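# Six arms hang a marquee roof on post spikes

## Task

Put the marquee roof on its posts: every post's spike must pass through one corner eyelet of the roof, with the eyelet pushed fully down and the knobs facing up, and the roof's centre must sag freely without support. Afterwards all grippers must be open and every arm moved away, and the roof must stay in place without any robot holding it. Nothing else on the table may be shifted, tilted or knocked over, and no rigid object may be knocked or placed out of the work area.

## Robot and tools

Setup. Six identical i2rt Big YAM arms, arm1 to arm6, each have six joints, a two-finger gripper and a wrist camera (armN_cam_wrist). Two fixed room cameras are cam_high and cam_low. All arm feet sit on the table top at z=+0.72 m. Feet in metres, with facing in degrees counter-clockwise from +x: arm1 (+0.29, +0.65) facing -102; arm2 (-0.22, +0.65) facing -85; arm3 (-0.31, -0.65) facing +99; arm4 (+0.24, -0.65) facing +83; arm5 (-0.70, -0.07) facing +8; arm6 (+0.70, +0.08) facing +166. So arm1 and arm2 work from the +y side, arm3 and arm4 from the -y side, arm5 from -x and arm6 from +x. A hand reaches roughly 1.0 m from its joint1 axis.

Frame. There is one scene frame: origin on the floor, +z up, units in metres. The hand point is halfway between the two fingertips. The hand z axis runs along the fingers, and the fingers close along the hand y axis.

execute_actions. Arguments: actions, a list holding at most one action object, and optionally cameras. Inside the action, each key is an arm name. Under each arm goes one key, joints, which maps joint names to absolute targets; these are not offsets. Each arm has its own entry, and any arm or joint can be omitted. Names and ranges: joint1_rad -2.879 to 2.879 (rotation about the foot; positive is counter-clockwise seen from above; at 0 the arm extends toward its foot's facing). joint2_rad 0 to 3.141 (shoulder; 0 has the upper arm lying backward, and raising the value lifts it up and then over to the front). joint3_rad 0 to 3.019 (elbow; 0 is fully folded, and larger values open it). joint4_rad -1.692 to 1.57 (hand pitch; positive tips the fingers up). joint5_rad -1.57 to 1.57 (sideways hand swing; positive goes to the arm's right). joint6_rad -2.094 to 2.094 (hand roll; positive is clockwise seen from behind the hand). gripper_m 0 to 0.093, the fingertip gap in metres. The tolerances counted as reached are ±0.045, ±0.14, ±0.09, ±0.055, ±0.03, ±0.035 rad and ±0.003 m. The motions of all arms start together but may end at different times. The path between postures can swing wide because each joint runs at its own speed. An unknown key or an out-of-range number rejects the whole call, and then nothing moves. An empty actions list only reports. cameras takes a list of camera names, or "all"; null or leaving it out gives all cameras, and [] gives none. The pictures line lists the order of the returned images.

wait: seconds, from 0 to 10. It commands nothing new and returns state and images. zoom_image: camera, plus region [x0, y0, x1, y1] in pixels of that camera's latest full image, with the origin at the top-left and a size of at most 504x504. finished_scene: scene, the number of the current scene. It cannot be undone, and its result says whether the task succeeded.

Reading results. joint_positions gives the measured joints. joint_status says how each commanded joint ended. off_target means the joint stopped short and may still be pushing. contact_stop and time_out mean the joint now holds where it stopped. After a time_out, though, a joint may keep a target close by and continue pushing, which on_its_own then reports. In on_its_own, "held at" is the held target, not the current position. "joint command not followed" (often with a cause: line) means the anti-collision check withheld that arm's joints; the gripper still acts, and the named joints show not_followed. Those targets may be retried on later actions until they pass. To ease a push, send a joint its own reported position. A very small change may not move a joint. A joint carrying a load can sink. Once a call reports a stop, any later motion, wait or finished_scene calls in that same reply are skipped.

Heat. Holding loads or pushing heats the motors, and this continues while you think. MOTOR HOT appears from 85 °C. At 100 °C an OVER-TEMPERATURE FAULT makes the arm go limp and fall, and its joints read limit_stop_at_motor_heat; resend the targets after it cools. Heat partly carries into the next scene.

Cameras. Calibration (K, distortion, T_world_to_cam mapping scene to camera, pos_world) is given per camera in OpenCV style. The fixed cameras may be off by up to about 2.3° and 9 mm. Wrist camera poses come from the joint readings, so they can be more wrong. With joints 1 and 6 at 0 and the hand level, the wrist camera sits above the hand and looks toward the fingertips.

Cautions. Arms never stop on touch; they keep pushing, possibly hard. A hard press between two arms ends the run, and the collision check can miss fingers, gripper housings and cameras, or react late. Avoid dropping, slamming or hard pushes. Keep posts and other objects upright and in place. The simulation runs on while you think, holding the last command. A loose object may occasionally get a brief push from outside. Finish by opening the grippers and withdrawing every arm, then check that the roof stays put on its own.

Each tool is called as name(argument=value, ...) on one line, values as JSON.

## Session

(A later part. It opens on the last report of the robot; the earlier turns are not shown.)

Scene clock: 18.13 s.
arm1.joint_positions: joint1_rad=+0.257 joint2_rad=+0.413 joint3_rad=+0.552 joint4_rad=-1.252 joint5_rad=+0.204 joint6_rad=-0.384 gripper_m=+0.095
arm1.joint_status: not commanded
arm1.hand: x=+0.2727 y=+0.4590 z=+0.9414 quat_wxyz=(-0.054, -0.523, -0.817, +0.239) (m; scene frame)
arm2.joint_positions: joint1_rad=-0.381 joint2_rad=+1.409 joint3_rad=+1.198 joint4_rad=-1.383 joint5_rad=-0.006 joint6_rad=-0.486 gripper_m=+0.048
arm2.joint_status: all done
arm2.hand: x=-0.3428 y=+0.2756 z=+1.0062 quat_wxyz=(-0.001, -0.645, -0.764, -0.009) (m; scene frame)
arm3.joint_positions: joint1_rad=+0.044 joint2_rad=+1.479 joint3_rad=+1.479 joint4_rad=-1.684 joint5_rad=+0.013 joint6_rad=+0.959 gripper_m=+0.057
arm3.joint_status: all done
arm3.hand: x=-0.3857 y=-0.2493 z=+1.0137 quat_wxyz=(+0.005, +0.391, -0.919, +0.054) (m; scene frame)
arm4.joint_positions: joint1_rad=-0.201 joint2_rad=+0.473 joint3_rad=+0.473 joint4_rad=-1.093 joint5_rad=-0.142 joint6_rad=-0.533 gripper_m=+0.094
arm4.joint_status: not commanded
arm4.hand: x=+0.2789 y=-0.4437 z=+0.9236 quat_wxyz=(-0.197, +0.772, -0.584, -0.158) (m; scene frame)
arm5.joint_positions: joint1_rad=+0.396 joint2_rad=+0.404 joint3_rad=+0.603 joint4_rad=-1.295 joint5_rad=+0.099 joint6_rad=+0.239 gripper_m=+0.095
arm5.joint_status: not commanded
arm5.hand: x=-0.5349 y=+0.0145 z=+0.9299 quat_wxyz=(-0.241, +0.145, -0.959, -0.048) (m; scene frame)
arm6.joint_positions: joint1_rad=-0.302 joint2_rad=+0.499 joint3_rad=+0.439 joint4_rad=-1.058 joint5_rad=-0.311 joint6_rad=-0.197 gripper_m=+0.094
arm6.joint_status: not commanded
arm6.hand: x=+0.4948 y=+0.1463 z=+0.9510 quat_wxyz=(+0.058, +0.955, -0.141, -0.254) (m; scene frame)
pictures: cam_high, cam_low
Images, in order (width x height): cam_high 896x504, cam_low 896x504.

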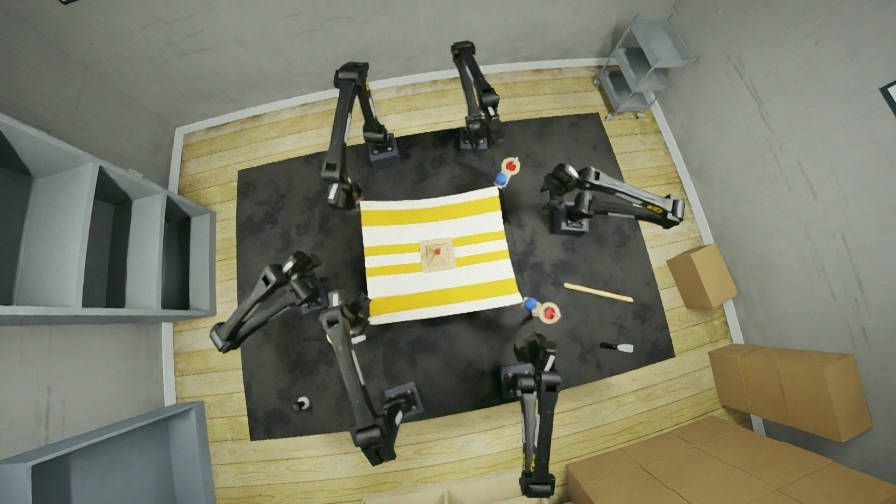

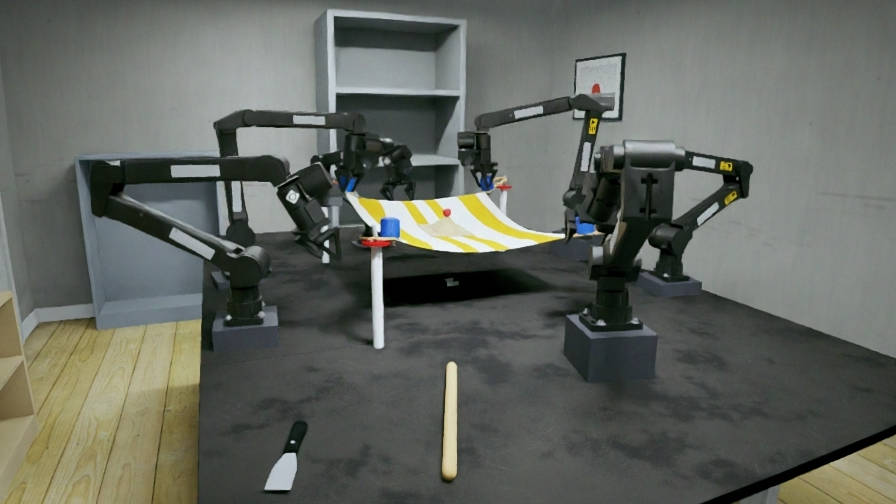

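execute_actions(actions=[{"arm2":{"joints":{"joint2_rad":1.25,"joint3_rad":1.21,"joint4_rad":-1.52}},"arm3":{"joints":{"joint2_rad":1.36,"joint3_rad":1.46}}}], cameras=["arm2_cam_wrist","arm3_cam_wrist","cam_low"])

zoom_image(camera="cam_low", region=[280,120,560,280])

Scene clock: 19.53 s.
arm1.joint_positions: joint1_rad=+0.257 joint2_rad=+0.413 joint3_rad=+0.552 joint4_rad=-1.252 joint5_rad=+0.204 joint6_rad=-0.384 gripper_m=+0.095
arm1.joint_status: not commanded
arm1.hand: x=+0.2727 y=+0.4590 z=+0.9414 quat_wxyz=(-0.054, -0.523, -0.817, +0.239) (m; scene frame)
arm2.joint_positions: joint1_rad=-0.379 joint2_rad=+1.251 joint3_rad=+1.198 joint4_rad=-1.475 joint5_rad=-0.010 joint6_rad=-0.498 gripper_m=+0.048
arm2.joint_status: all done
arm2.hand: x=-0.3301 y=+0.3102 z=+1.0620 quat_wxyz=(-0.015, -0.639, -0.769, +0.021) (m; scene frame)
arm3.joint_positions: joint1_rad=+0.044 joint2_rad=+1.360 joint3_rad=+1.469 joint4_rad=-1.679 joint5_rad=+0.013 joint6_rad=+0.946 gripper_m=+0.057
arm3.joint_status: all done
arm3.hand: x=-0.3819 y=-0.2689 z=+1.0549 quat_wxyz=(-0.007, +0.397, -0.918, -0.001) (m; scene frame)
arm4.joint_positions: joint1_rad=-0.201 joint2_rad=+0.473 joint3_rad=+0.473 joint4_rad=-1.093 joint5_rad=-0.142 joint6_rad=-0.533 gripper_m=+0.094
arm4.joint_status: not commanded
arm4.hand: x=+0.2789 y=-0.4437 z=+0.9236 quat_wxyz=(-0.197, +0.772, -0.584, -0.158) (m; scene frame)
arm5.joint_positions: joint1_rad=+0.396 joint2_rad=+0.404 joint3_rad=+0.603 joint4_rad=-1.295 joint5_rad=+0.099 joint6_rad=+0.239 gripper_m=+0.095
arm5.joint_status: not commanded
arm5.hand: x=-0.5349 y=+0.0145 z=+0.9299 quat_wxyz=(-0.241, +0.145, -0.959, -0.048) (m; scene frame)
arm6.joint_positions: joint1_rad=-0.302 joint2_rad=+0.499 joint3_rad=+0.439 joint4_rad=-1.058 joint5_rad=-0.311 joint6_rad=-0.197 gripper_m=+0.094
arm6.joint_status: not commanded
arm6.hand: x=+0.4948 y=+0.1463 z=+0.9510 quat_wxyz=(+0.058, +0.955, -0.141, -0.254) (m; scene frame)
pictures: arm2_cam_wrist, arm3_cam_wrist, cam_low
camera_calibration (this result's frames):
arm2_cam_wrist: T_world_to_cam=[[-0.981152, -0.193035, -0.00884105, -0.252473], [-0.167431, 0.82639, 0.537631, -0.871244], [-0.0964756, 0.528978, -0.843134, 0.817012], [0, 0, 0, 1]] pos_world=[-0.314767, 0.239069, 1.15503]
arm3_cam_wrist: T_world_to_cam=[[0.730094, -0.683306, 0.0074177, 0.0836673], [-0.560624, -0.592734, 0.578244, -0.980671], [-0.390721, -0.426331, -0.81583, 0.718812], [0, 0, 0, 1]] pos_world=[-0.330018, -0.217655, 1.15288]
Images, in order (width x height): arm2_cam_wrist 504x504, arm3_cam_wrist 504x504, cam_low 896x504.

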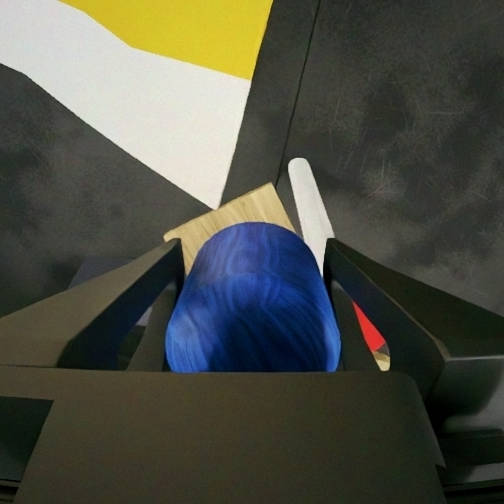

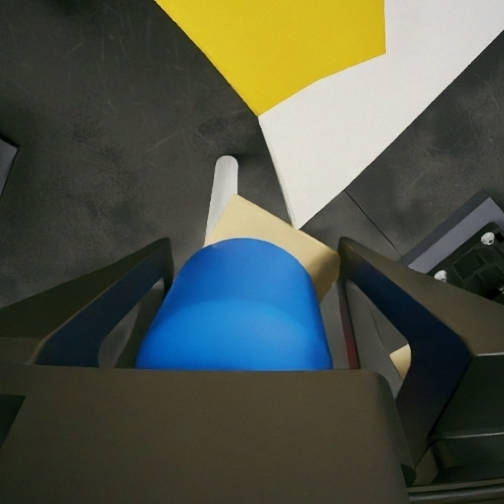

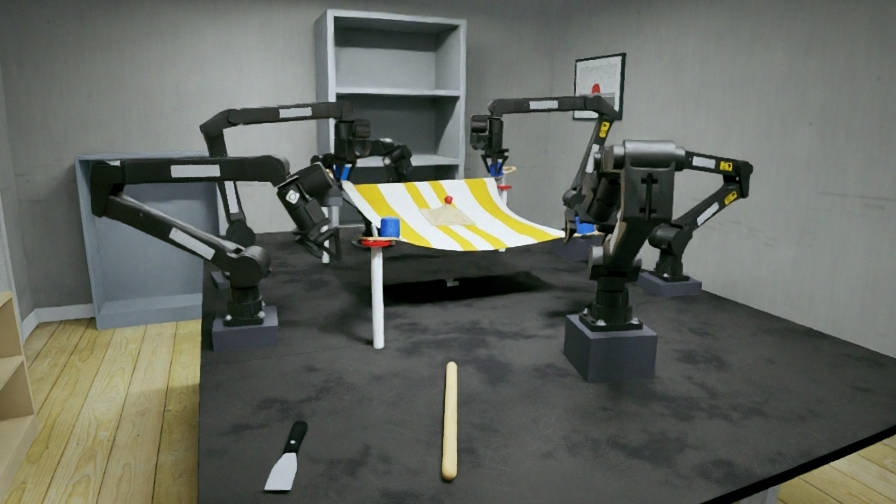

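Region (280, 120, 560, 280) of cam_low's 896x504 image, scaled by 1.800, with more detail than that image has; it fills the top 288 rows of this view, and the rest is white.

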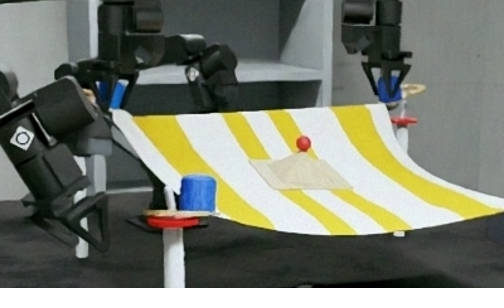

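execute_actions(actions=[{"arm2":{"joints":{"joint6_rad":-0.9}}}], cameras=["arm2_cam_wrist","cam_low"])

zoom_image(camera="cam_low", region=[280,120,560,280])

Scene clock: 22.20 s.
arm1.joint_positions: joint1_rad=+0.257 joint2_rad=+0.413 joint3_rad=+0.552 joint4_rad=-1.252 joint5_rad=+0.204 joint6_rad=-0.384 gripper_m=+0.095
arm1.joint_status: not commanded
arm1.hand: x=+0.2727 y=+0.4590 z=+0.9414 quat_wxyz=(-0.054, -0.523, -0.817, +0.239) (m; scene frame)
arm2.joint_positions: joint1_rad=-0.379 joint2_rad=+1.251 joint3_rad=+1.198 joint4_rad=-1.475 joint5_rad=-0.011 joint6_rad=-0.853 gripper_m=+0.048
arm2.joint_status: joint6_rad time_out (moved -0.355 of -0.402)
arm2.on_its_own: joint6_rad reads -0.853 and still pushes toward -0.900 since a time_out
arm2.hand: x=-0.3299 y=+0.3102 z=+1.0620 quat_wxyz=(-0.012, -0.493, -0.869, +0.023) (m; scene frame)
arm3.joint_positions: joint1_rad=+0.044 joint2_rad=+1.360 joint3_rad=+1.469 joint4_rad=-1.674 joint5_rad=+0.013 joint6_rad=+0.940 gripper_m=+0.057
arm3.joint_status: not commanded
arm3.hand: x=-0.3821 y=-0.2677 z=+1.0549 quat_wxyz=(-0.007, +0.400, -0.916, -0.004) (m; scene frame)
arm4.joint_positions: joint1_rad=-0.201 joint2_rad=+0.473 joint3_rad=+0.473 joint4_rad=-1.093 joint5_rad=-0.142 joint6_rad=-0.533 gripper_m=+0.094
arm4.joint_status: not commanded
arm4.hand: x=+0.2789 y=-0.4437 z=+0.9236 quat_wxyz=(-0.197, +0.772, -0.584, -0.158) (m; scene frame)
arm5.joint_positions: joint1_rad=+0.396 joint2_rad=+0.404 joint3_rad=+0.603 joint4_rad=-1.295 joint5_rad=+0.099 joint6_rad=+0.239 gripper_m=+0.095
arm5.joint_status: not commanded
arm5.hand: x=-0.5349 y=+0.0145 z=+0.9299 quat_wxyz=(-0.241, +0.145, -0.959, -0.048) (m; scene frame)
arm6.joint_positions: joint1_rad=-0.302 joint2_rad=+0.499 joint3_rad=+0.439 joint4_rad=-1.058 joint5_rad=-0.311 joint6_rad=-0.197 gripper_m=+0.094
arm6.joint_status: not commanded
arm6.hand: x=+0.4948 y=+0.1463 z=+0.9510 quat_wxyz=(+0.058, +0.955, -0.141, -0.254) (m; scene frame)
pictures: arm2_cam_wrist, cam_low
camera_calibration (this result's frames):
arm2_cam_wrist: T_world_to_cam=[[-0.853028, -0.521817, 0.0070884, -0.12497], [-0.434796, 0.718153, 0.543331, -0.931844], [-0.28861, 0.460395, -0.839489, 0.771084], [0, 0, 0, 1]] pos_world=[-0.289223, 0.248992, 1.1545]
Images, in order (width x height): arm2_cam_wrist 504x504, cam_low 896x504.

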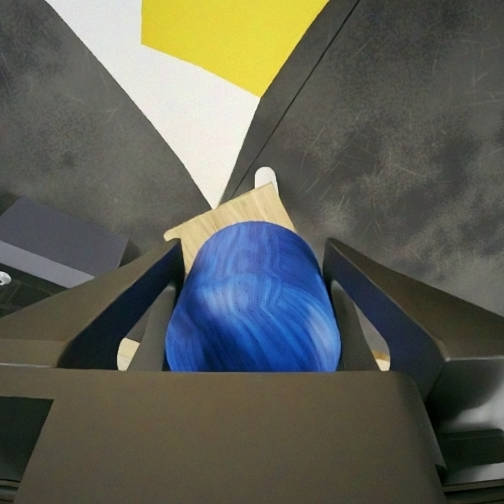

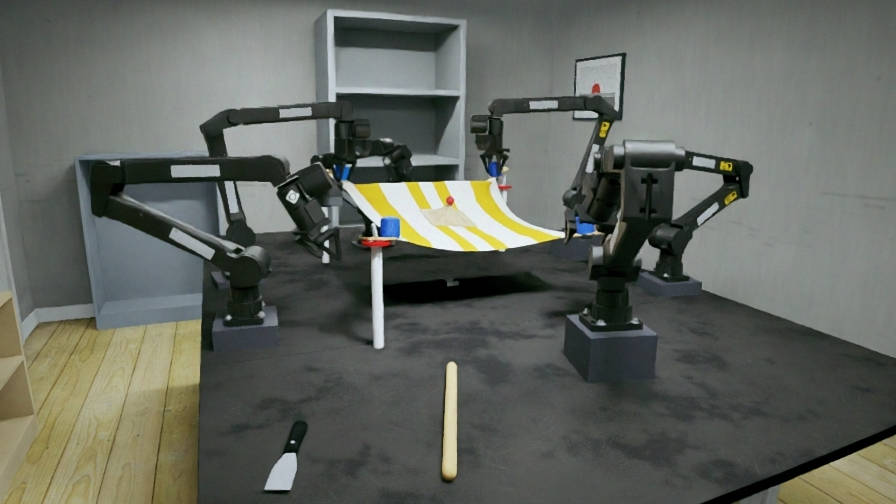

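Region (280, 120, 560, 280) of cam_low's 896x504 image, scaled by 1.800, with more detail than that image has; it fills the top 288 rows of this view, and the rest is white.

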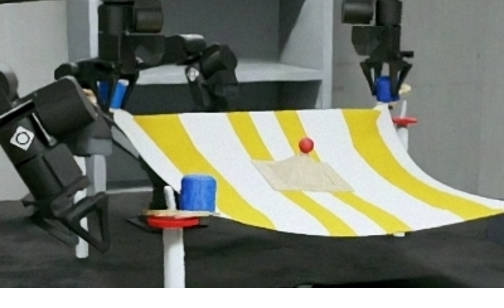

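execute_actions(actions=[{"arm2":{"joints":{"joint1_rad":-0.43,"joint2_rad":1.25,"joint3_rad":1.26,"joint4_rad":-1.56,"joint6_rad":-0.87}}}], cameras=[])

execute_actions(actions=[{"arm2":{"joints":{"joint2_rad":1.32,"joint3_rad":1.12,"joint4_rad":-1.37}}}], cameras=["arm2_cam_wrist","cam_low"])

zoom_image(camera="cam_low", region=[280,120,560,280])

Scene clock: 24.33 s.
arm1.joint_positions: joint1_rad=+0.257 joint2_rad=+0.413 joint3_rad=+0.552 joint4_rad=-1.252 joint5_rad=+0.204 joint6_rad=-0.384 gripper_m=+0.095
arm1.joint_status: not commanded
arm1.hand: x=+0.2727 y=+0.4590 z=+0.9414 quat_wxyz=(-0.054, -0.523, -0.817, +0.239) (m; scene frame)
arm2.joint_positions: joint1_rad=-0.412 joint2_rad=+1.252 joint3_rad=+1.225 joint4_rad=-1.499 joint5_rad=-0.015 joint6_rad=-0.852 gripper_m=+0.048
arm2.joint_status: joint4_rad time_out (moved -0.024 of -0.085); the others done
arm2.on_its_own: joint4_rad reads -1.499 and still pushes toward -1.560 since a time_out
arm2.hand: x=-0.3411 y=+0.3124 z=+1.0720 quat_wxyz=(-0.014, -0.508, -0.861, +0.024) (m; scene frame)
arm3.joint_positions: joint1_rad=+0.044 joint2_rad=+1.360 joint3_rad=+1.469 joint4_rad=-1.674 joint5_rad=+0.013 joint6_rad=+0.939 gripper_m=+0.057
arm3.joint_status: not commanded
arm3.hand: x=-0.3821 y=-0.2677 z=+1.0549 quat_wxyz=(-0.007, +0.401, -0.916, -0.004) (m; scene frame)
arm4.joint_positions: joint1_rad=-0.201 joint2_rad=+0.473 joint3_rad=+0.473 joint4_rad=-1.093 joint5_rad=-0.142 joint6_rad=-0.533 gripper_m=+0.094
arm4.joint_status: not commanded
arm4.hand: x=+0.2789 y=-0.4437 z=+0.9236 quat_wxyz=(-0.197, +0.772, -0.584, -0.158) (m; scene frame)
arm5.joint_positions: joint1_rad=+0.396 joint2_rad=+0.404 joint3_rad=+0.603 joint4_rad=-1.295 joint5_rad=+0.099 joint6_rad=+0.239 gripper_m=+0.095
arm5.joint_status: not commanded
arm5.hand: x=-0.5349 y=+0.0145 z=+0.9299 quat_wxyz=(-0.241, +0.145, -0.959, -0.048) (m; scene frame)
arm6.joint_positions: joint1_rad=-0.302 joint2_rad=+0.499 joint3_rad=+0.439 joint4_rad=-1.058 joint5_rad=-0.311 joint6_rad=-0.197 gripper_m=+0.094
arm6.joint_status: not commanded
arm6.hand: x=+0.4948 y=+0.1463 z=+0.9510 quat_wxyz=(+0.058, +0.955, -0.141, -0.254) (m; scene frame)
pictures: none
No camera images: the call's "cameras" was empty. Leave "cameras" out to get every camera's image.

not run: a stop came earlier in this reply.

Region (280, 120, 560, 280) of cam_low's 896x504 image, scaled by 1.800, with more detail than that image has; it fills the top 288 rows of this view, and the rest is white.

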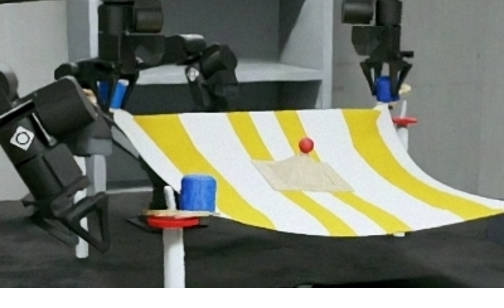

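execute_actions(actions=[{"arm2":{"joints":{"joint2_rad":1.32,"joint3_rad":1.12,"joint4_rad":-1.39}}}], cameras=["arm2_cam_wrist","cam_low"])

zoom_image(camera="cam_low", region=[280,120,560,280])

Scene clock: 25.40 s.
arm1.joint_positions: joint1_rad=+0.257 joint2_rad=+0.413 joint3_rad=+0.552 joint4_rad=-1.252 joint5_rad=+0.204 joint6_rad=-0.384 gripper_m=+0.095
arm1.joint_status: not commanded
arm1.hand: x=+0.2727 y=+0.4590 z=+0.9414 quat_wxyz=(-0.054, -0.523, -0.817, +0.239) (m; scene frame)
arm2.joint_positions: joint1_rad=-0.412 joint2_rad=+1.317 joint3_rad=+1.140 joint4_rad=-1.380 joint5_rad=-0.012 joint6_rad=-0.845 gripper_m=+0.047
arm2.joint_status: all done
arm2.hand: x=-0.3455 y=+0.3015 z=+1.0176 quat_wxyz=(-0.009, -0.511, -0.859, +0.009) (m; scene frame)
arm3.joint_positions: joint1_rad=+0.044 joint2_rad=+1.361 joint3_rad=+1.469 joint4_rad=-1.674 joint5_rad=+0.013 joint6_rad=+0.939 gripper_m=+0.057
arm3.joint_status: not commanded
arm3.hand: x=-0.3822 y=-0.2676 z=+1.0546 quat_wxyz=(-0.007, +0.401, -0.916, -0.003) (m; scene frame)
arm4.joint_positions: joint1_rad=-0.201 joint2_rad=+0.473 joint3_rad=+0.473 joint4_rad=-1.093 joint5_rad=-0.142 joint6_rad=-0.533 gripper_m=+0.094
arm4.joint_status: not commanded
arm4.hand: x=+0.2789 y=-0.4437 z=+0.9236 quat_wxyz=(-0.197, +0.772, -0.584, -0.158) (m; scene frame)
arm5.joint_positions: joint1_rad=+0.396 joint2_rad=+0.404 joint3_rad=+0.603 joint4_rad=-1.295 joint5_rad=+0.099 joint6_rad=+0.239 gripper_m=+0.095
arm5.joint_status: not commanded
arm5.hand: x=-0.5349 y=+0.0145 z=+0.9299 quat_wxyz=(-0.241, +0.145, -0.959, -0.048) (m; scene frame)
arm6.joint_positions: joint1_rad=-0.302 joint2_rad=+0.499 joint3_rad=+0.439 joint4_rad=-1.058 joint5_rad=-0.311 joint6_rad=-0.197 gripper_m=+0.094
arm6.joint_status: not commanded
arm6.hand: x=+0.4948 y=+0.1463 z=+0.9510 quat_wxyz=(+0.058, +0.955, -0.141, -0.254) (m; scene frame)
pictures: arm2_cam_wrist, cam_low
camera_calibration (this result's frames):
arm2_cam_wrist: T_world_to_cam=[[-0.873702, -0.486228, -0.0150697, -0.137797], [-0.410805, 0.720875, 0.558191, -0.915954], [-0.260545, 0.493884, -0.829575, 0.722828], [0, 0, 0, 1]] pos_world=[-0.308343, 0.236295, 1.10884]
Images, in order (width x height): arm2_cam_wrist 504x504, cam_low 896x504.

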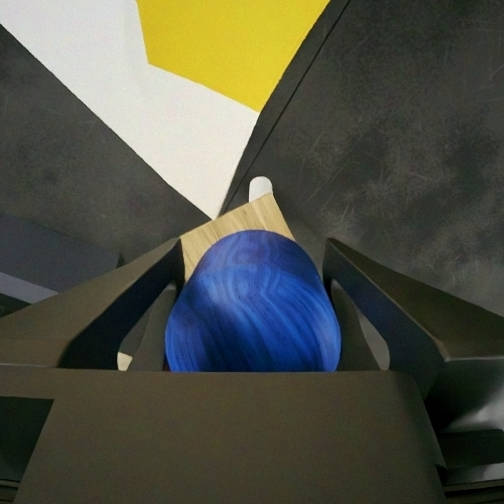

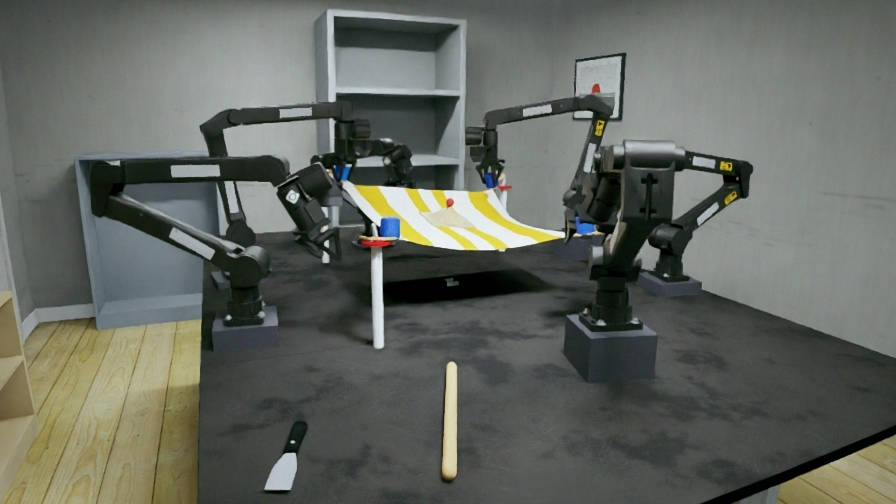

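Region (280, 120, 560, 280) of cam_low's 896x504 image, scaled by 1.800, with more detail than that image has; it fills the top 288 rows of this view, and the rest is white.

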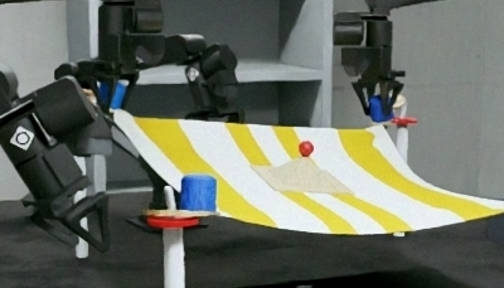

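execute_actions(actions=[{"arm2":{"joints":{"joint2_rad":1.27,"joint3_rad":1.21,"joint4_rad":-1.50}}}], cameras=[])

execute_actions(actions=[{"arm2":{"joints":{"joint1_rad":-0.46}}}], cameras=["arm2_cam_wrist"])

execute_actions(actions=[{"arm2":{"joints":{"joint2_rad":1.34,"joint3_rad":1.13,"joint4_rad":-1.37}}}], cameras=["arm2_cam_wrist","cam_low"])

zoom_image(camera="cam_low", region=[280,120,560,280])

Scene clock: 27.70 s.
arm1.joint_positions: joint1_rad=+0.257 joint2_rad=+0.413 joint3_rad=+0.552 joint4_rad=-1.252 joint5_rad=+0.204 joint6_rad=-0.384 gripper_m=+0.095
arm1.joint_status: not commanded
arm1.hand: x=+0.2727 y=+0.4590 z=+0.9414 quat_wxyz=(-0.054, -0.523, -0.817, +0.239) (m; scene frame)
arm2.joint_positions: joint1_rad=-0.412 joint2_rad=+1.282 joint3_rad=+1.181 joint4_rad=-1.442 joint5_rad=-0.015 joint6_rad=-0.845 gripper_m=+0.047
arm2.joint_status: joint4_rad time_out (moved -0.062 of -0.120); the others done
arm2.on_its_own: joint4_rad reads -1.442 and still pushes toward -1.500 since a time_out
arm2.hand: x=-0.3430 y=+0.3071 z=+1.0454 quat_wxyz=(-0.012, -0.511, -0.859, +0.016) (m; scene frame)
arm3.joint_positions: joint1_rad=+0.044 joint2_rad=+1.361 joint3_rad=+1.469 joint4_rad=-1.674 joint5_rad=+0.013 joint6_rad=+0.939 gripper_m=+0.057
arm3.joint_status: not commanded
arm3.hand: x=-0.3822 y=-0.2676 z=+1.0546 quat_wxyz=(-0.007, +0.401, -0.916, -0.003) (m; scene frame)
arm4.joint_positions: joint1_rad=-0.201 joint2_rad=+0.473 joint3_rad=+0.473 joint4_rad=-1.093 joint5_rad=-0.142 joint6_rad=-0.533 gripper_m=+0.094
arm4.joint_status: not commanded
arm4.hand: x=+0.2789 y=-0.4437 z=+0.9236 quat_wxyz=(-0.197, +0.772, -0.584, -0.158) (m; scene frame)
arm5.joint_positions: joint1_rad=+0.396 joint2_rad=+0.404 joint3_rad=+0.603 joint4_rad=-1.295 joint5_rad=+0.099 joint6_rad=+0.239 gripper_m=+0.095
arm5.joint_status: not commanded
arm5.hand: x=-0.5349 y=+0.0145 z=+0.9299 quat_wxyz=(-0.241, +0.145, -0.959, -0.048) (m; scene frame)
arm6.joint_positions: joint1_rad=-0.302 joint2_rad=+0.499 joint3_rad=+0.439 joint4_rad=-1.058 joint5_rad=-0.311 joint6_rad=-0.197 gripper_m=+0.094
arm6.joint_status: not commanded
arm6.hand: x=+0.4948 y=+0.1463 z=+0.9510 quat_wxyz=(+0.058, +0.955, -0.141, -0.254) (m; scene frame)
pictures: none
No camera images: the call's "cameras" was empty. Leave "cameras" out to get every camera's image.

not run: a stop came earlier in this reply.

not run: a stop came earlier in this reply.

Region (280, 120, 560, 280) of cam_low's 896x504 image, scaled by 1.800, with more detail than that image has; it fills the top 288 rows of this view, and the rest is white.

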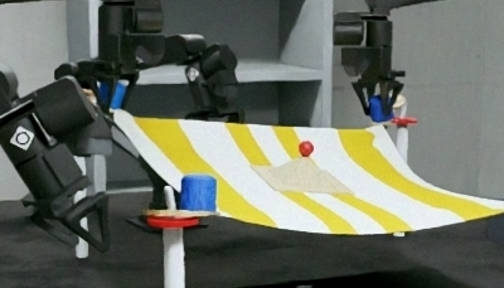

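execute_actions(actions=[{"arm2":{"joints":{"joint1_rad":-0.46,"joint2_rad":1.26,"joint3_rad":1.22,"joint4_rad":-1.47}}}], cameras=["arm2_cam_wrist","cam_low"])

zoom_image(camera="cam_low", region=[420,140,560,220])

Scene clock: 28.73 s.
arm1.joint_positions: joint1_rad=+0.257 joint2_rad=+0.413 joint3_rad=+0.552 joint4_rad=-1.252 joint5_rad=+0.204 joint6_rad=-0.384 gripper_m=+0.095
arm1.joint_status: not commanded
arm1.hand: x=+0.2727 y=+0.4590 z=+0.9414 quat_wxyz=(-0.054, -0.523, -0.817, +0.239) (m; scene frame)
arm2.joint_positions: joint1_rad=-0.438 joint2_rad=+1.282 joint3_rad=+1.181 joint4_rad=-1.442 joint5_rad=-0.018 joint6_rad=-0.845 gripper_m=+0.047
arm2.joint_status: all done
arm2.hand: x=-0.3514 y=+0.3102 z=+1.0453 quat_wxyz=(-0.014, -0.522, -0.852, +0.016) (m; scene frame)
arm3.joint_positions: joint1_rad=+0.044 joint2_rad=+1.361 joint3_rad=+1.469 joint4_rad=-1.674 joint5_rad=+0.013 joint6_rad=+0.939 gripper_m=+0.057
arm3.joint_status: not commanded
arm3.hand: x=-0.3822 y=-0.2676 z=+1.0546 quat_wxyz=(-0.007, +0.401, -0.916, -0.003) (m; scene frame)
arm4.joint_positions: joint1_rad=-0.201 joint2_rad=+0.473 joint3_rad=+0.473 joint4_rad=-1.093 joint5_rad=-0.142 joint6_rad=-0.533 gripper_m=+0.094
arm4.joint_status: not commanded
arm4.hand: x=+0.2789 y=-0.4437 z=+0.9236 quat_wxyz=(-0.197, +0.772, -0.584, -0.158) (m; scene frame)
arm5.joint_positions: joint1_rad=+0.396 joint2_rad=+0.404 joint3_rad=+0.603 joint4_rad=-1.295 joint5_rad=+0.099 joint6_rad=+0.239 gripper_m=+0.095
arm5.joint_status: not commanded
arm5.hand: x=-0.5349 y=+0.0145 z=+0.9299 quat_wxyz=(-0.241, +0.145, -0.959, -0.048) (m; scene frame)
arm6.joint_positions: joint1_rad=-0.302 joint2_rad=+0.499 joint3_rad=+0.439 joint4_rad=-1.058 joint5_rad=-0.311 joint6_rad=-0.197 gripper_m=+0.094
arm6.joint_status: not commanded
arm6.hand: x=+0.4948 y=+0.1463 z=+0.9510 quat_wxyz=(+0.058, +0.955, -0.141, -0.254) (m; scene frame)
pictures: arm2_cam_wrist, cam_low
camera_calibration (this result's frames):
arm2_cam_wrist: T_world_to_cam=[[-0.885952, -0.463702, -0.00831119, -0.156724], [-0.392393, 0.739916, 0.546399, -0.927227], [-0.247217, 0.487344, -0.837484, 0.755012], [0, 0, 0, 1]] pos_world=[-0.316036, 0.245446, 1.13764]
Images, in order (width x height): arm2_cam_wrist 504x504, cam_low 896x504.

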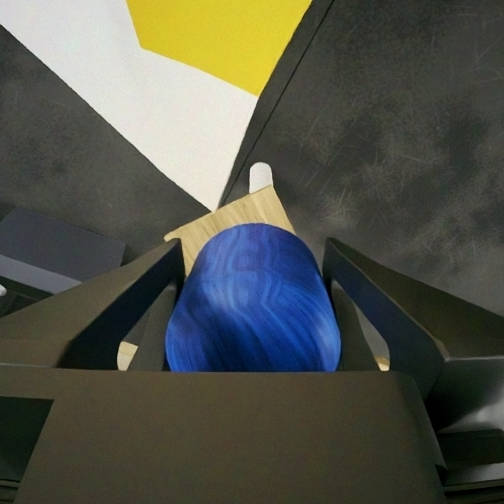

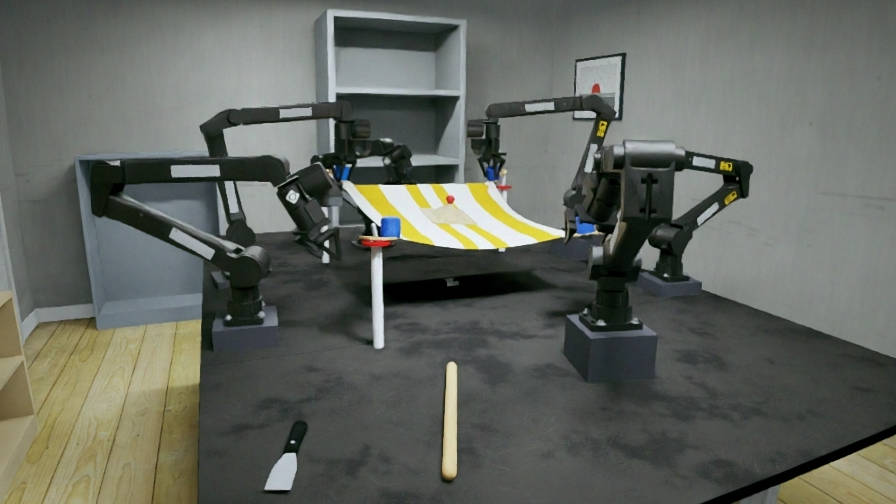

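Region (420, 140, 560, 220) of cam_low's 896x504 image, scaled by 3.600, with more detail than that image has; it fills the top 288 rows of this view, and the rest is white.

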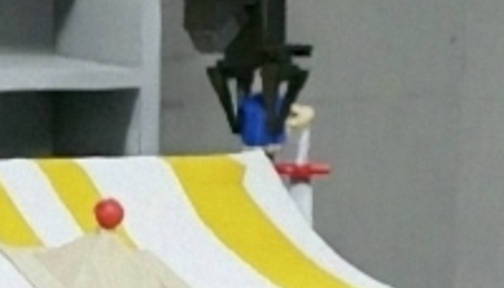

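execute_actions(actions=[{"arm2":{"joints":{"joint2_rad":1.35,"joint3_rad":1.10,"joint4_rad":-1.33}}}], cameras=["cam_low"])

zoom_image(camera="cam_low", region=[420,140,560,220])

Scene clock: 29.87 s.
arm1.joint_positions: joint1_rad=+0.257 joint2_rad=+0.413 joint3_rad=+0.552 joint4_rad=-1.252 joint5_rad=+0.204 joint6_rad=-0.384 gripper_m=+0.095
arm1.joint_status: not commanded
arm1.hand: x=+0.2727 y=+0.4590 z=+0.9414 quat_wxyz=(-0.054, -0.523, -0.817, +0.239) (m; scene frame)
arm2.joint_positions: joint1_rad=-0.438 joint2_rad=+1.353 joint3_rad=+1.115 joint4_rad=-1.314 joint5_rad=-0.015 joint6_rad=-0.850 gripper_m=+0.047
arm2.joint_status: all done
arm2.hand: x=-0.3577 y=+0.2950 z=+0.9954 quat_wxyz=(-0.011, -0.521, -0.854, +0.011) (m; scene frame)
arm3.joint_positions: joint1_rad=+0.044 joint2_rad=+1.361 joint3_rad=+1.469 joint4_rad=-1.674 joint5_rad=+0.013 joint6_rad=+0.939 gripper_m=+0.057
arm3.joint_status: not commanded
arm3.hand: x=-0.3822 y=-0.2676 z=+1.0546 quat_wxyz=(-0.007, +0.401, -0.916, -0.003) (m; scene frame)
arm4.joint_positions: joint1_rad=-0.201 joint2_rad=+0.473 joint3_rad=+0.473 joint4_rad=-1.093 joint5_rad=-0.142 joint6_rad=-0.533 gripper_m=+0.094
arm4.joint_status: not commanded
arm4.hand: x=+0.2789 y=-0.4437 z=+0.9236 quat_wxyz=(-0.197, +0.772, -0.584, -0.158) (m; scene frame)
arm5.joint_positions: joint1_rad=+0.396 joint2_rad=+0.404 joint3_rad=+0.603 joint4_rad=-1.295 joint5_rad=+0.099 joint6_rad=+0.239 gripper_m=+0.095
arm5.joint_status: not commanded
arm5.hand: x=-0.5349 y=+0.0145 z=+0.9299 quat_wxyz=(-0.241, +0.145, -0.959, -0.048) (m; scene frame)
arm6.joint_positions: joint1_rad=-0.302 joint2_rad=+0.499 joint3_rad=+0.439 joint4_rad=-1.058 joint5_rad=-0.311 joint6_rad=-0.197 gripper_m=+0.094
arm6.joint_status: not commanded
arm6.hand: x=+0.4948 y=+0.1463 z=+0.9510 quat_wxyz=(+0.058, +0.955, -0.141, -0.254) (m; scene frame)
pictures: cam_low
Images, in order (width x height): cam_low 896x504.

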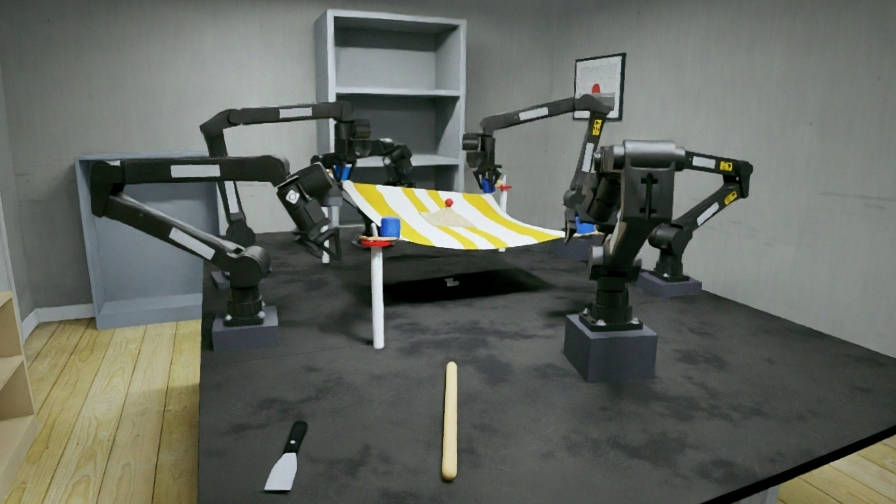

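Region (420, 140, 560, 220) of cam_low's 896x504 image, scaled by 3.600, with more detail than that image has; it fills the top 288 rows of this view, and the rest is white.

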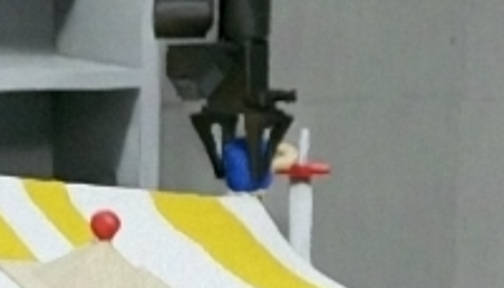

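execute_actions(actions=[{"arm2":{"joints":{"joint3_rad":1.27,"joint4_rad":-1.47}}}], cameras=[])

execute_actions(actions=[{"arm2":{"joints":{"joint2_rad":1.24,"joint3_rad":1.20,"joint4_rad":-1.47}}}], cameras=[])

execute_actions(actions=[{"arm2":{"joints":{"joint2_rad":1.27,"joint3_rad":1.04,"joint4_rad":-1.32}}}], cameras=["cam_low"])

zoom_image(camera="cam_low", region=[420,140,560,220])

Scene clock: 31.37 s.
arm1.joint_positions: joint1_rad=+0.257 joint2_rad=+0.413 joint3_rad=+0.552 joint4_rad=-1.252 joint5_rad=+0.204 joint6_rad=-0.384 gripper_m=+0.095
arm1.joint_status: not commanded
arm1.hand: x=+0.2727 y=+0.4590 z=+0.9414 quat_wxyz=(-0.054, -0.523, -0.817, +0.239) (m; scene frame)
arm2.joint_positions: joint1_rad=-0.438 joint2_rad=+1.354 joint3_rad=+1.241 joint4_rad=-1.429 joint5_rad=-0.015 joint6_rad=-0.850 gripper_m=+0.047
arm2.joint_status: all done
arm2.hand: x=-0.3617 y=+0.2853 z=+1.0427 quat_wxyz=(-0.012, -0.520, -0.854, +0.016) (m; scene frame)
arm3.joint_positions: joint1_rad=+0.044 joint2_rad=+1.361 joint3_rad=+1.469 joint4_rad=-1.674 joint5_rad=+0.013 joint6_rad=+0.939 gripper_m=+0.057
arm3.joint_status: not commanded
arm3.hand: x=-0.3822 y=-0.2676 z=+1.0546 quat_wxyz=(-0.007, +0.401, -0.916, -0.003) (m; scene frame)
arm4.joint_positions: joint1_rad=-0.201 joint2_rad=+0.473 joint3_rad=+0.473 joint4_rad=-1.093 joint5_rad=-0.142 joint6_rad=-0.533 gripper_m=+0.094
arm4.joint_status: not commanded
arm4.hand: x=+0.2789 y=-0.4437 z=+0.9236 quat_wxyz=(-0.197, +0.772, -0.584, -0.158) (m; scene frame)
arm5.joint_positions: joint1_rad=+0.396 joint2_rad=+0.404 joint3_rad=+0.603 joint4_rad=-1.295 joint5_rad=+0.099 joint6_rad=+0.239 gripper_m=+0.095
arm5.joint_status: not commanded
arm5.hand: x=-0.5349 y=+0.0145 z=+0.9299 quat_wxyz=(-0.241, +0.145, -0.959, -0.048) (m; scene frame)
arm6.joint_positions: joint1_rad=-0.302 joint2_rad=+0.499 joint3_rad=+0.439 joint4_rad=-1.058 joint5_rad=-0.311 joint6_rad=-0.197 gripper_m=+0.094
arm6.joint_status: not commanded
arm6.hand: x=+0.4948 y=+0.1463 z=+0.9510 quat_wxyz=(+0.058, +0.955, -0.141, -0.254) (m; scene frame)
pictures: none
No camera images: the call's "cameras" was empty. Leave "cameras" out to get every camera's image.

Scene clock: 32.23 s.
arm1.joint_positions: joint1_rad=+0.257 joint2_rad=+0.413 joint3_rad=+0.552 joint4_rad=-1.252 joint5_rad=+0.204 joint6_rad=-0.384 gripper_m=+0.095
arm1.joint_status: not commanded
arm1.hand: x=+0.2727 y=+0.4590 z=+0.9414 quat_wxyz=(-0.054, -0.523, -0.817, +0.239) (m; scene frame)
arm2.joint_positions: joint1_rad=-0.438 joint2_rad=+1.245 joint3_rad=+1.201 joint4_rad=-1.429 joint5_rad=-0.017 joint6_rad=-0.850 gripper_m=+0.047
arm2.joint_status: all done
arm2.hand: x=-0.3532 y=+0.3064 z=+1.0659 quat_wxyz=(-0.019, -0.520, -0.853, +0.050) (m; scene frame)
arm3.joint_positions: joint1_rad=+0.044 joint2_rad=+1.361 joint3_rad=+1.469 joint4_rad=-1.674 joint5_rad=+0.013 joint6_rad=+0.939 gripper_m=+0.057
arm3.joint_status: not commanded
arm3.hand: x=-0.3822 y=-0.2676 z=+1.0546 quat_wxyz=(-0.007, +0.401, -0.916, -0.003) (m; scene frame)
arm4.joint_positions: joint1_rad=-0.201 joint2_rad=+0.473 joint3_rad=+0.473 joint4_rad=-1.093 joint5_rad=-0.142 joint6_rad=-0.533 gripper_m=+0.094
arm4.joint_status: not commanded
arm4.hand: x=+0.2789 y=-0.4437 z=+0.9236 quat_wxyz=(-0.197, +0.772, -0.584, -0.158) (m; scene frame)
arm5.joint_positions: joint1_rad=+0.396 joint2_rad=+0.404 joint3_rad=+0.603 joint4_rad=-1.295 joint5_rad=+0.099 joint6_rad=+0.239 gripper_m=+0.095
arm5.joint_status: not commanded
arm5.hand: x=-0.5349 y=+0.0145 z=+0.9299 quat_wxyz=(-0.241, +0.145, -0.959, -0.048) (m; scene frame)
arm6.joint_positions: joint1_rad=-0.302 joint2_rad=+0.499 joint3_rad=+0.439 joint4_rad=-1.058 joint5_rad=-0.311 joint6_rad=-0.197 gripper_m=+0.094
arm6.joint_status: not commanded
arm6.hand: x=+0.4948 y=+0.1463 z=+0.9510 quat_wxyz=(+0.058, +0.955, -0.141, -0.254) (m; scene frame)
pictures: none
No camera images: the call's "cameras" was empty. Leave "cameras" out to get every camera's image.

Scene clock: 33.07 s.
arm1.joint_positions: joint1_rad=+0.257 joint2_rad=+0.413 joint3_rad=+0.552 joint4_rad=-1.252 joint5_rad=+0.204 joint6_rad=-0.384 gripper_m=+0.095
arm1.joint_status: not commanded
arm1.hand: x=+0.2727 y=+0.4590 z=+0.9414 quat_wxyz=(-0.054, -0.523, -0.817, +0.239) (m; scene frame)
arm2.joint_positions: joint1_rad=-0.438 joint2_rad=+1.262 joint3_rad=+1.081 joint4_rad=-1.306 joint5_rad=-0.015 joint6_rad=-0.846 gripper_m=+0.047
arm2.joint_status: all done
arm2.hand: x=-0.3525 y=+0.3085 z=+1.0147 quat_wxyz=(-0.017, -0.521, -0.852, +0.043) (m; scene frame)
arm3.joint_positions: joint1_rad=+0.044 joint2_rad=+1.362 joint3_rad=+1.469 joint4_rad=-1.671 joint5_rad=+0.013 joint6_rad=+0.938 gripper_m=+0.057
arm3.joint_status: not commanded
arm3.hand: x=-0.3823 y=-0.2668 z=+1.0544 quat_wxyz=(-0.008, +0.401, -0.916, -0.004) (m; scene frame)
arm4.joint_positions: joint1_rad=-0.201 joint2_rad=+0.473 joint3_rad=+0.473 joint4_rad=-1.093 joint5_rad=-0.142 joint6_rad=-0.533 gripper_m=+0.094
arm4.joint_status: not commanded
arm4.hand: x=+0.2789 y=-0.4437 z=+0.9236 quat_wxyz=(-0.197, +0.772, -0.584, -0.158) (m; scene frame)
arm5.joint_positions: joint1_rad=+0.396 joint2_rad=+0.404 joint3_rad=+0.603 joint4_rad=-1.295 joint5_rad=+0.099 joint6_rad=+0.239 gripper_m=+0.095
arm5.joint_status: not commanded
arm5.hand: x=-0.5349 y=+0.0145 z=+0.9299 quat_wxyz=(-0.241, +0.145, -0.959, -0.048) (m; scene frame)
arm6.joint_positions: joint1_rad=-0.302 joint2_rad=+0.499 joint3_rad=+0.439 joint4_rad=-1.058 joint5_rad=-0.311 joint6_rad=-0.197 gripper_m=+0.094
arm6.joint_status: not commanded
arm6.hand: x=+0.4948 y=+0.1463 z=+0.9510 quat_wxyz=(+0.058, +0.955, -0.141, -0.254) (m; scene frame)
pictures: cam_low
Images, in order (width x height): cam_low 896x504.

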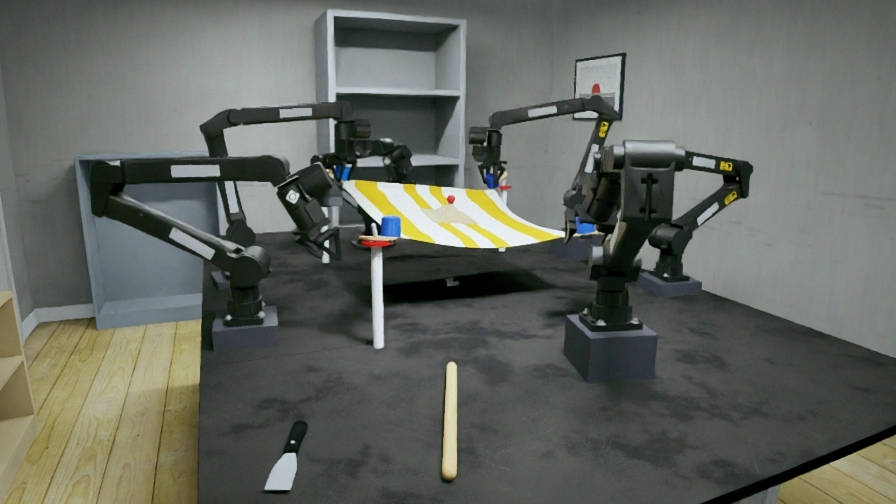

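Region (420, 140, 560, 220) of cam_low's 896x504 image, scaled by 3.600, with more detail than that image has; it fills the top 288 rows of this view, and the rest is white.

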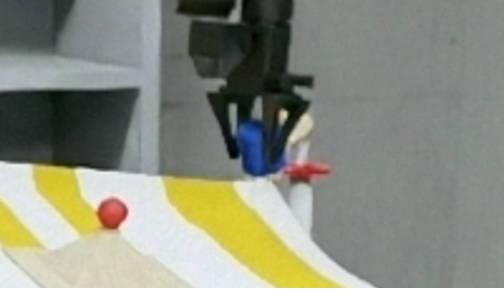

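execute_actions(actions=[{"arm2":{"joints":{"joint3_rad":1.0,"joint4_rad":-1.27}}}], cameras=["cam_low","cam_high"])

zoom_image(camera="cam_low", region=[420,140,560,220])

Scene clock: 33.83 s.
arm1.joint_positions: joint1_rad=+0.257 joint2_rad=+0.413 joint3_rad=+0.552 joint4_rad=-1.252 joint5_rad=+0.204 joint6_rad=-0.384 gripper_m=+0.095
arm1.joint_status: not commanded
arm1.hand: x=+0.2727 y=+0.4590 z=+0.9414 quat_wxyz=(-0.054, -0.523, -0.817, +0.239) (m; scene frame)
arm2.joint_positions: joint1_rad=-0.438 joint2_rad=+1.258 joint3_rad=+1.048 joint4_rad=-1.251 joint5_rad=-0.016 joint6_rad=-0.845 gripper_m=+0.047
arm2.joint_status: all done
arm2.hand: x=-0.3534 y=+0.3059 z=+1.0042 quat_wxyz=(-0.020, -0.521, -0.851, +0.056) (m; scene frame)
arm3.joint_positions: joint1_rad=+0.044 joint2_rad=+1.363 joint3_rad=+1.469 joint4_rad=-1.671 joint5_rad=+0.013 joint6_rad=+0.936 gripper_m=+0.057
arm3.joint_status: not commanded
arm3.hand: x=-0.3824 y=-0.2666 z=+1.0540 quat_wxyz=(-0.007, +0.402, -0.916, -0.004) (m; scene frame)
arm4.joint_positions: joint1_rad=-0.201 joint2_rad=+0.473 joint3_rad=+0.473 joint4_rad=-1.093 joint5_rad=-0.142 joint6_rad=-0.533 gripper_m=+0.094
arm4.joint_status: not commanded
arm4.hand: x=+0.2789 y=-0.4437 z=+0.9236 quat_wxyz=(-0.197, +0.772, -0.584, -0.158) (m; scene frame)
arm5.joint_positions: joint1_rad=+0.396 joint2_rad=+0.404 joint3_rad=+0.603 joint4_rad=-1.295 joint5_rad=+0.099 joint6_rad=+0.239 gripper_m=+0.095
arm5.joint_status: not commanded
arm5.hand: x=-0.5349 y=+0.0145 z=+0.9299 quat_wxyz=(-0.241, +0.145, -0.959, -0.048) (m; scene frame)
arm6.joint_positions: joint1_rad=-0.302 joint2_rad=+0.499 joint3_rad=+0.439 joint4_rad=-1.058 joint5_rad=-0.311 joint6_rad=-0.197 gripper_m=+0.094
arm6.joint_status: not commanded
arm6.hand: x=+0.4948 y=+0.1463 z=+0.9510 quat_wxyz=(+0.058, +0.955, -0.141, -0.254) (m; scene frame)
pictures: cam_high, cam_low
Images, in order (width x height): cam_high 896x504, cam_low 896x504.

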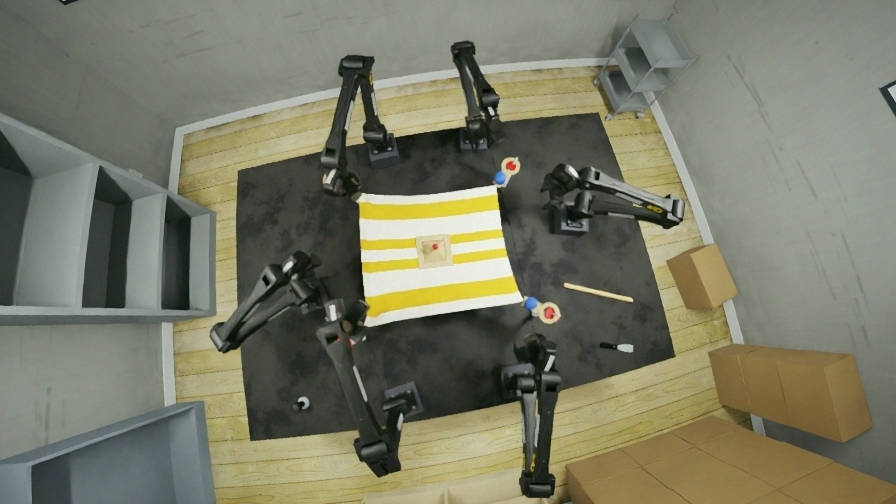

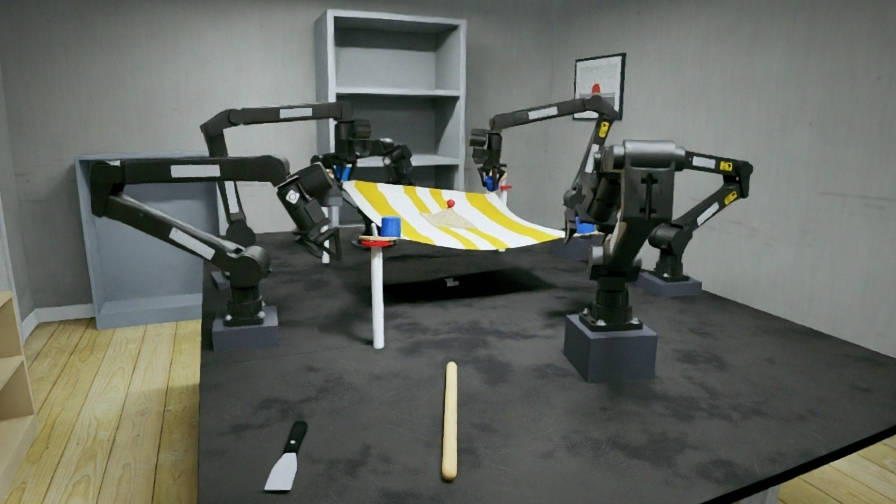

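Region (420, 140, 560, 220) of cam_low's 896x504 image, scaled by 3.600, with more detail than that image has; it fills the top 288 rows of this view, and the rest is white.

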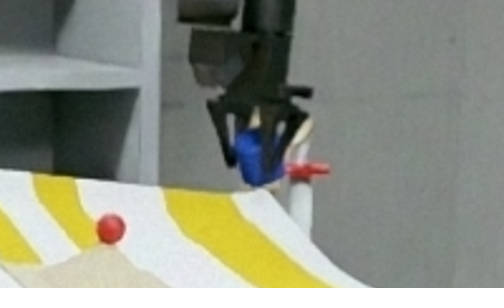

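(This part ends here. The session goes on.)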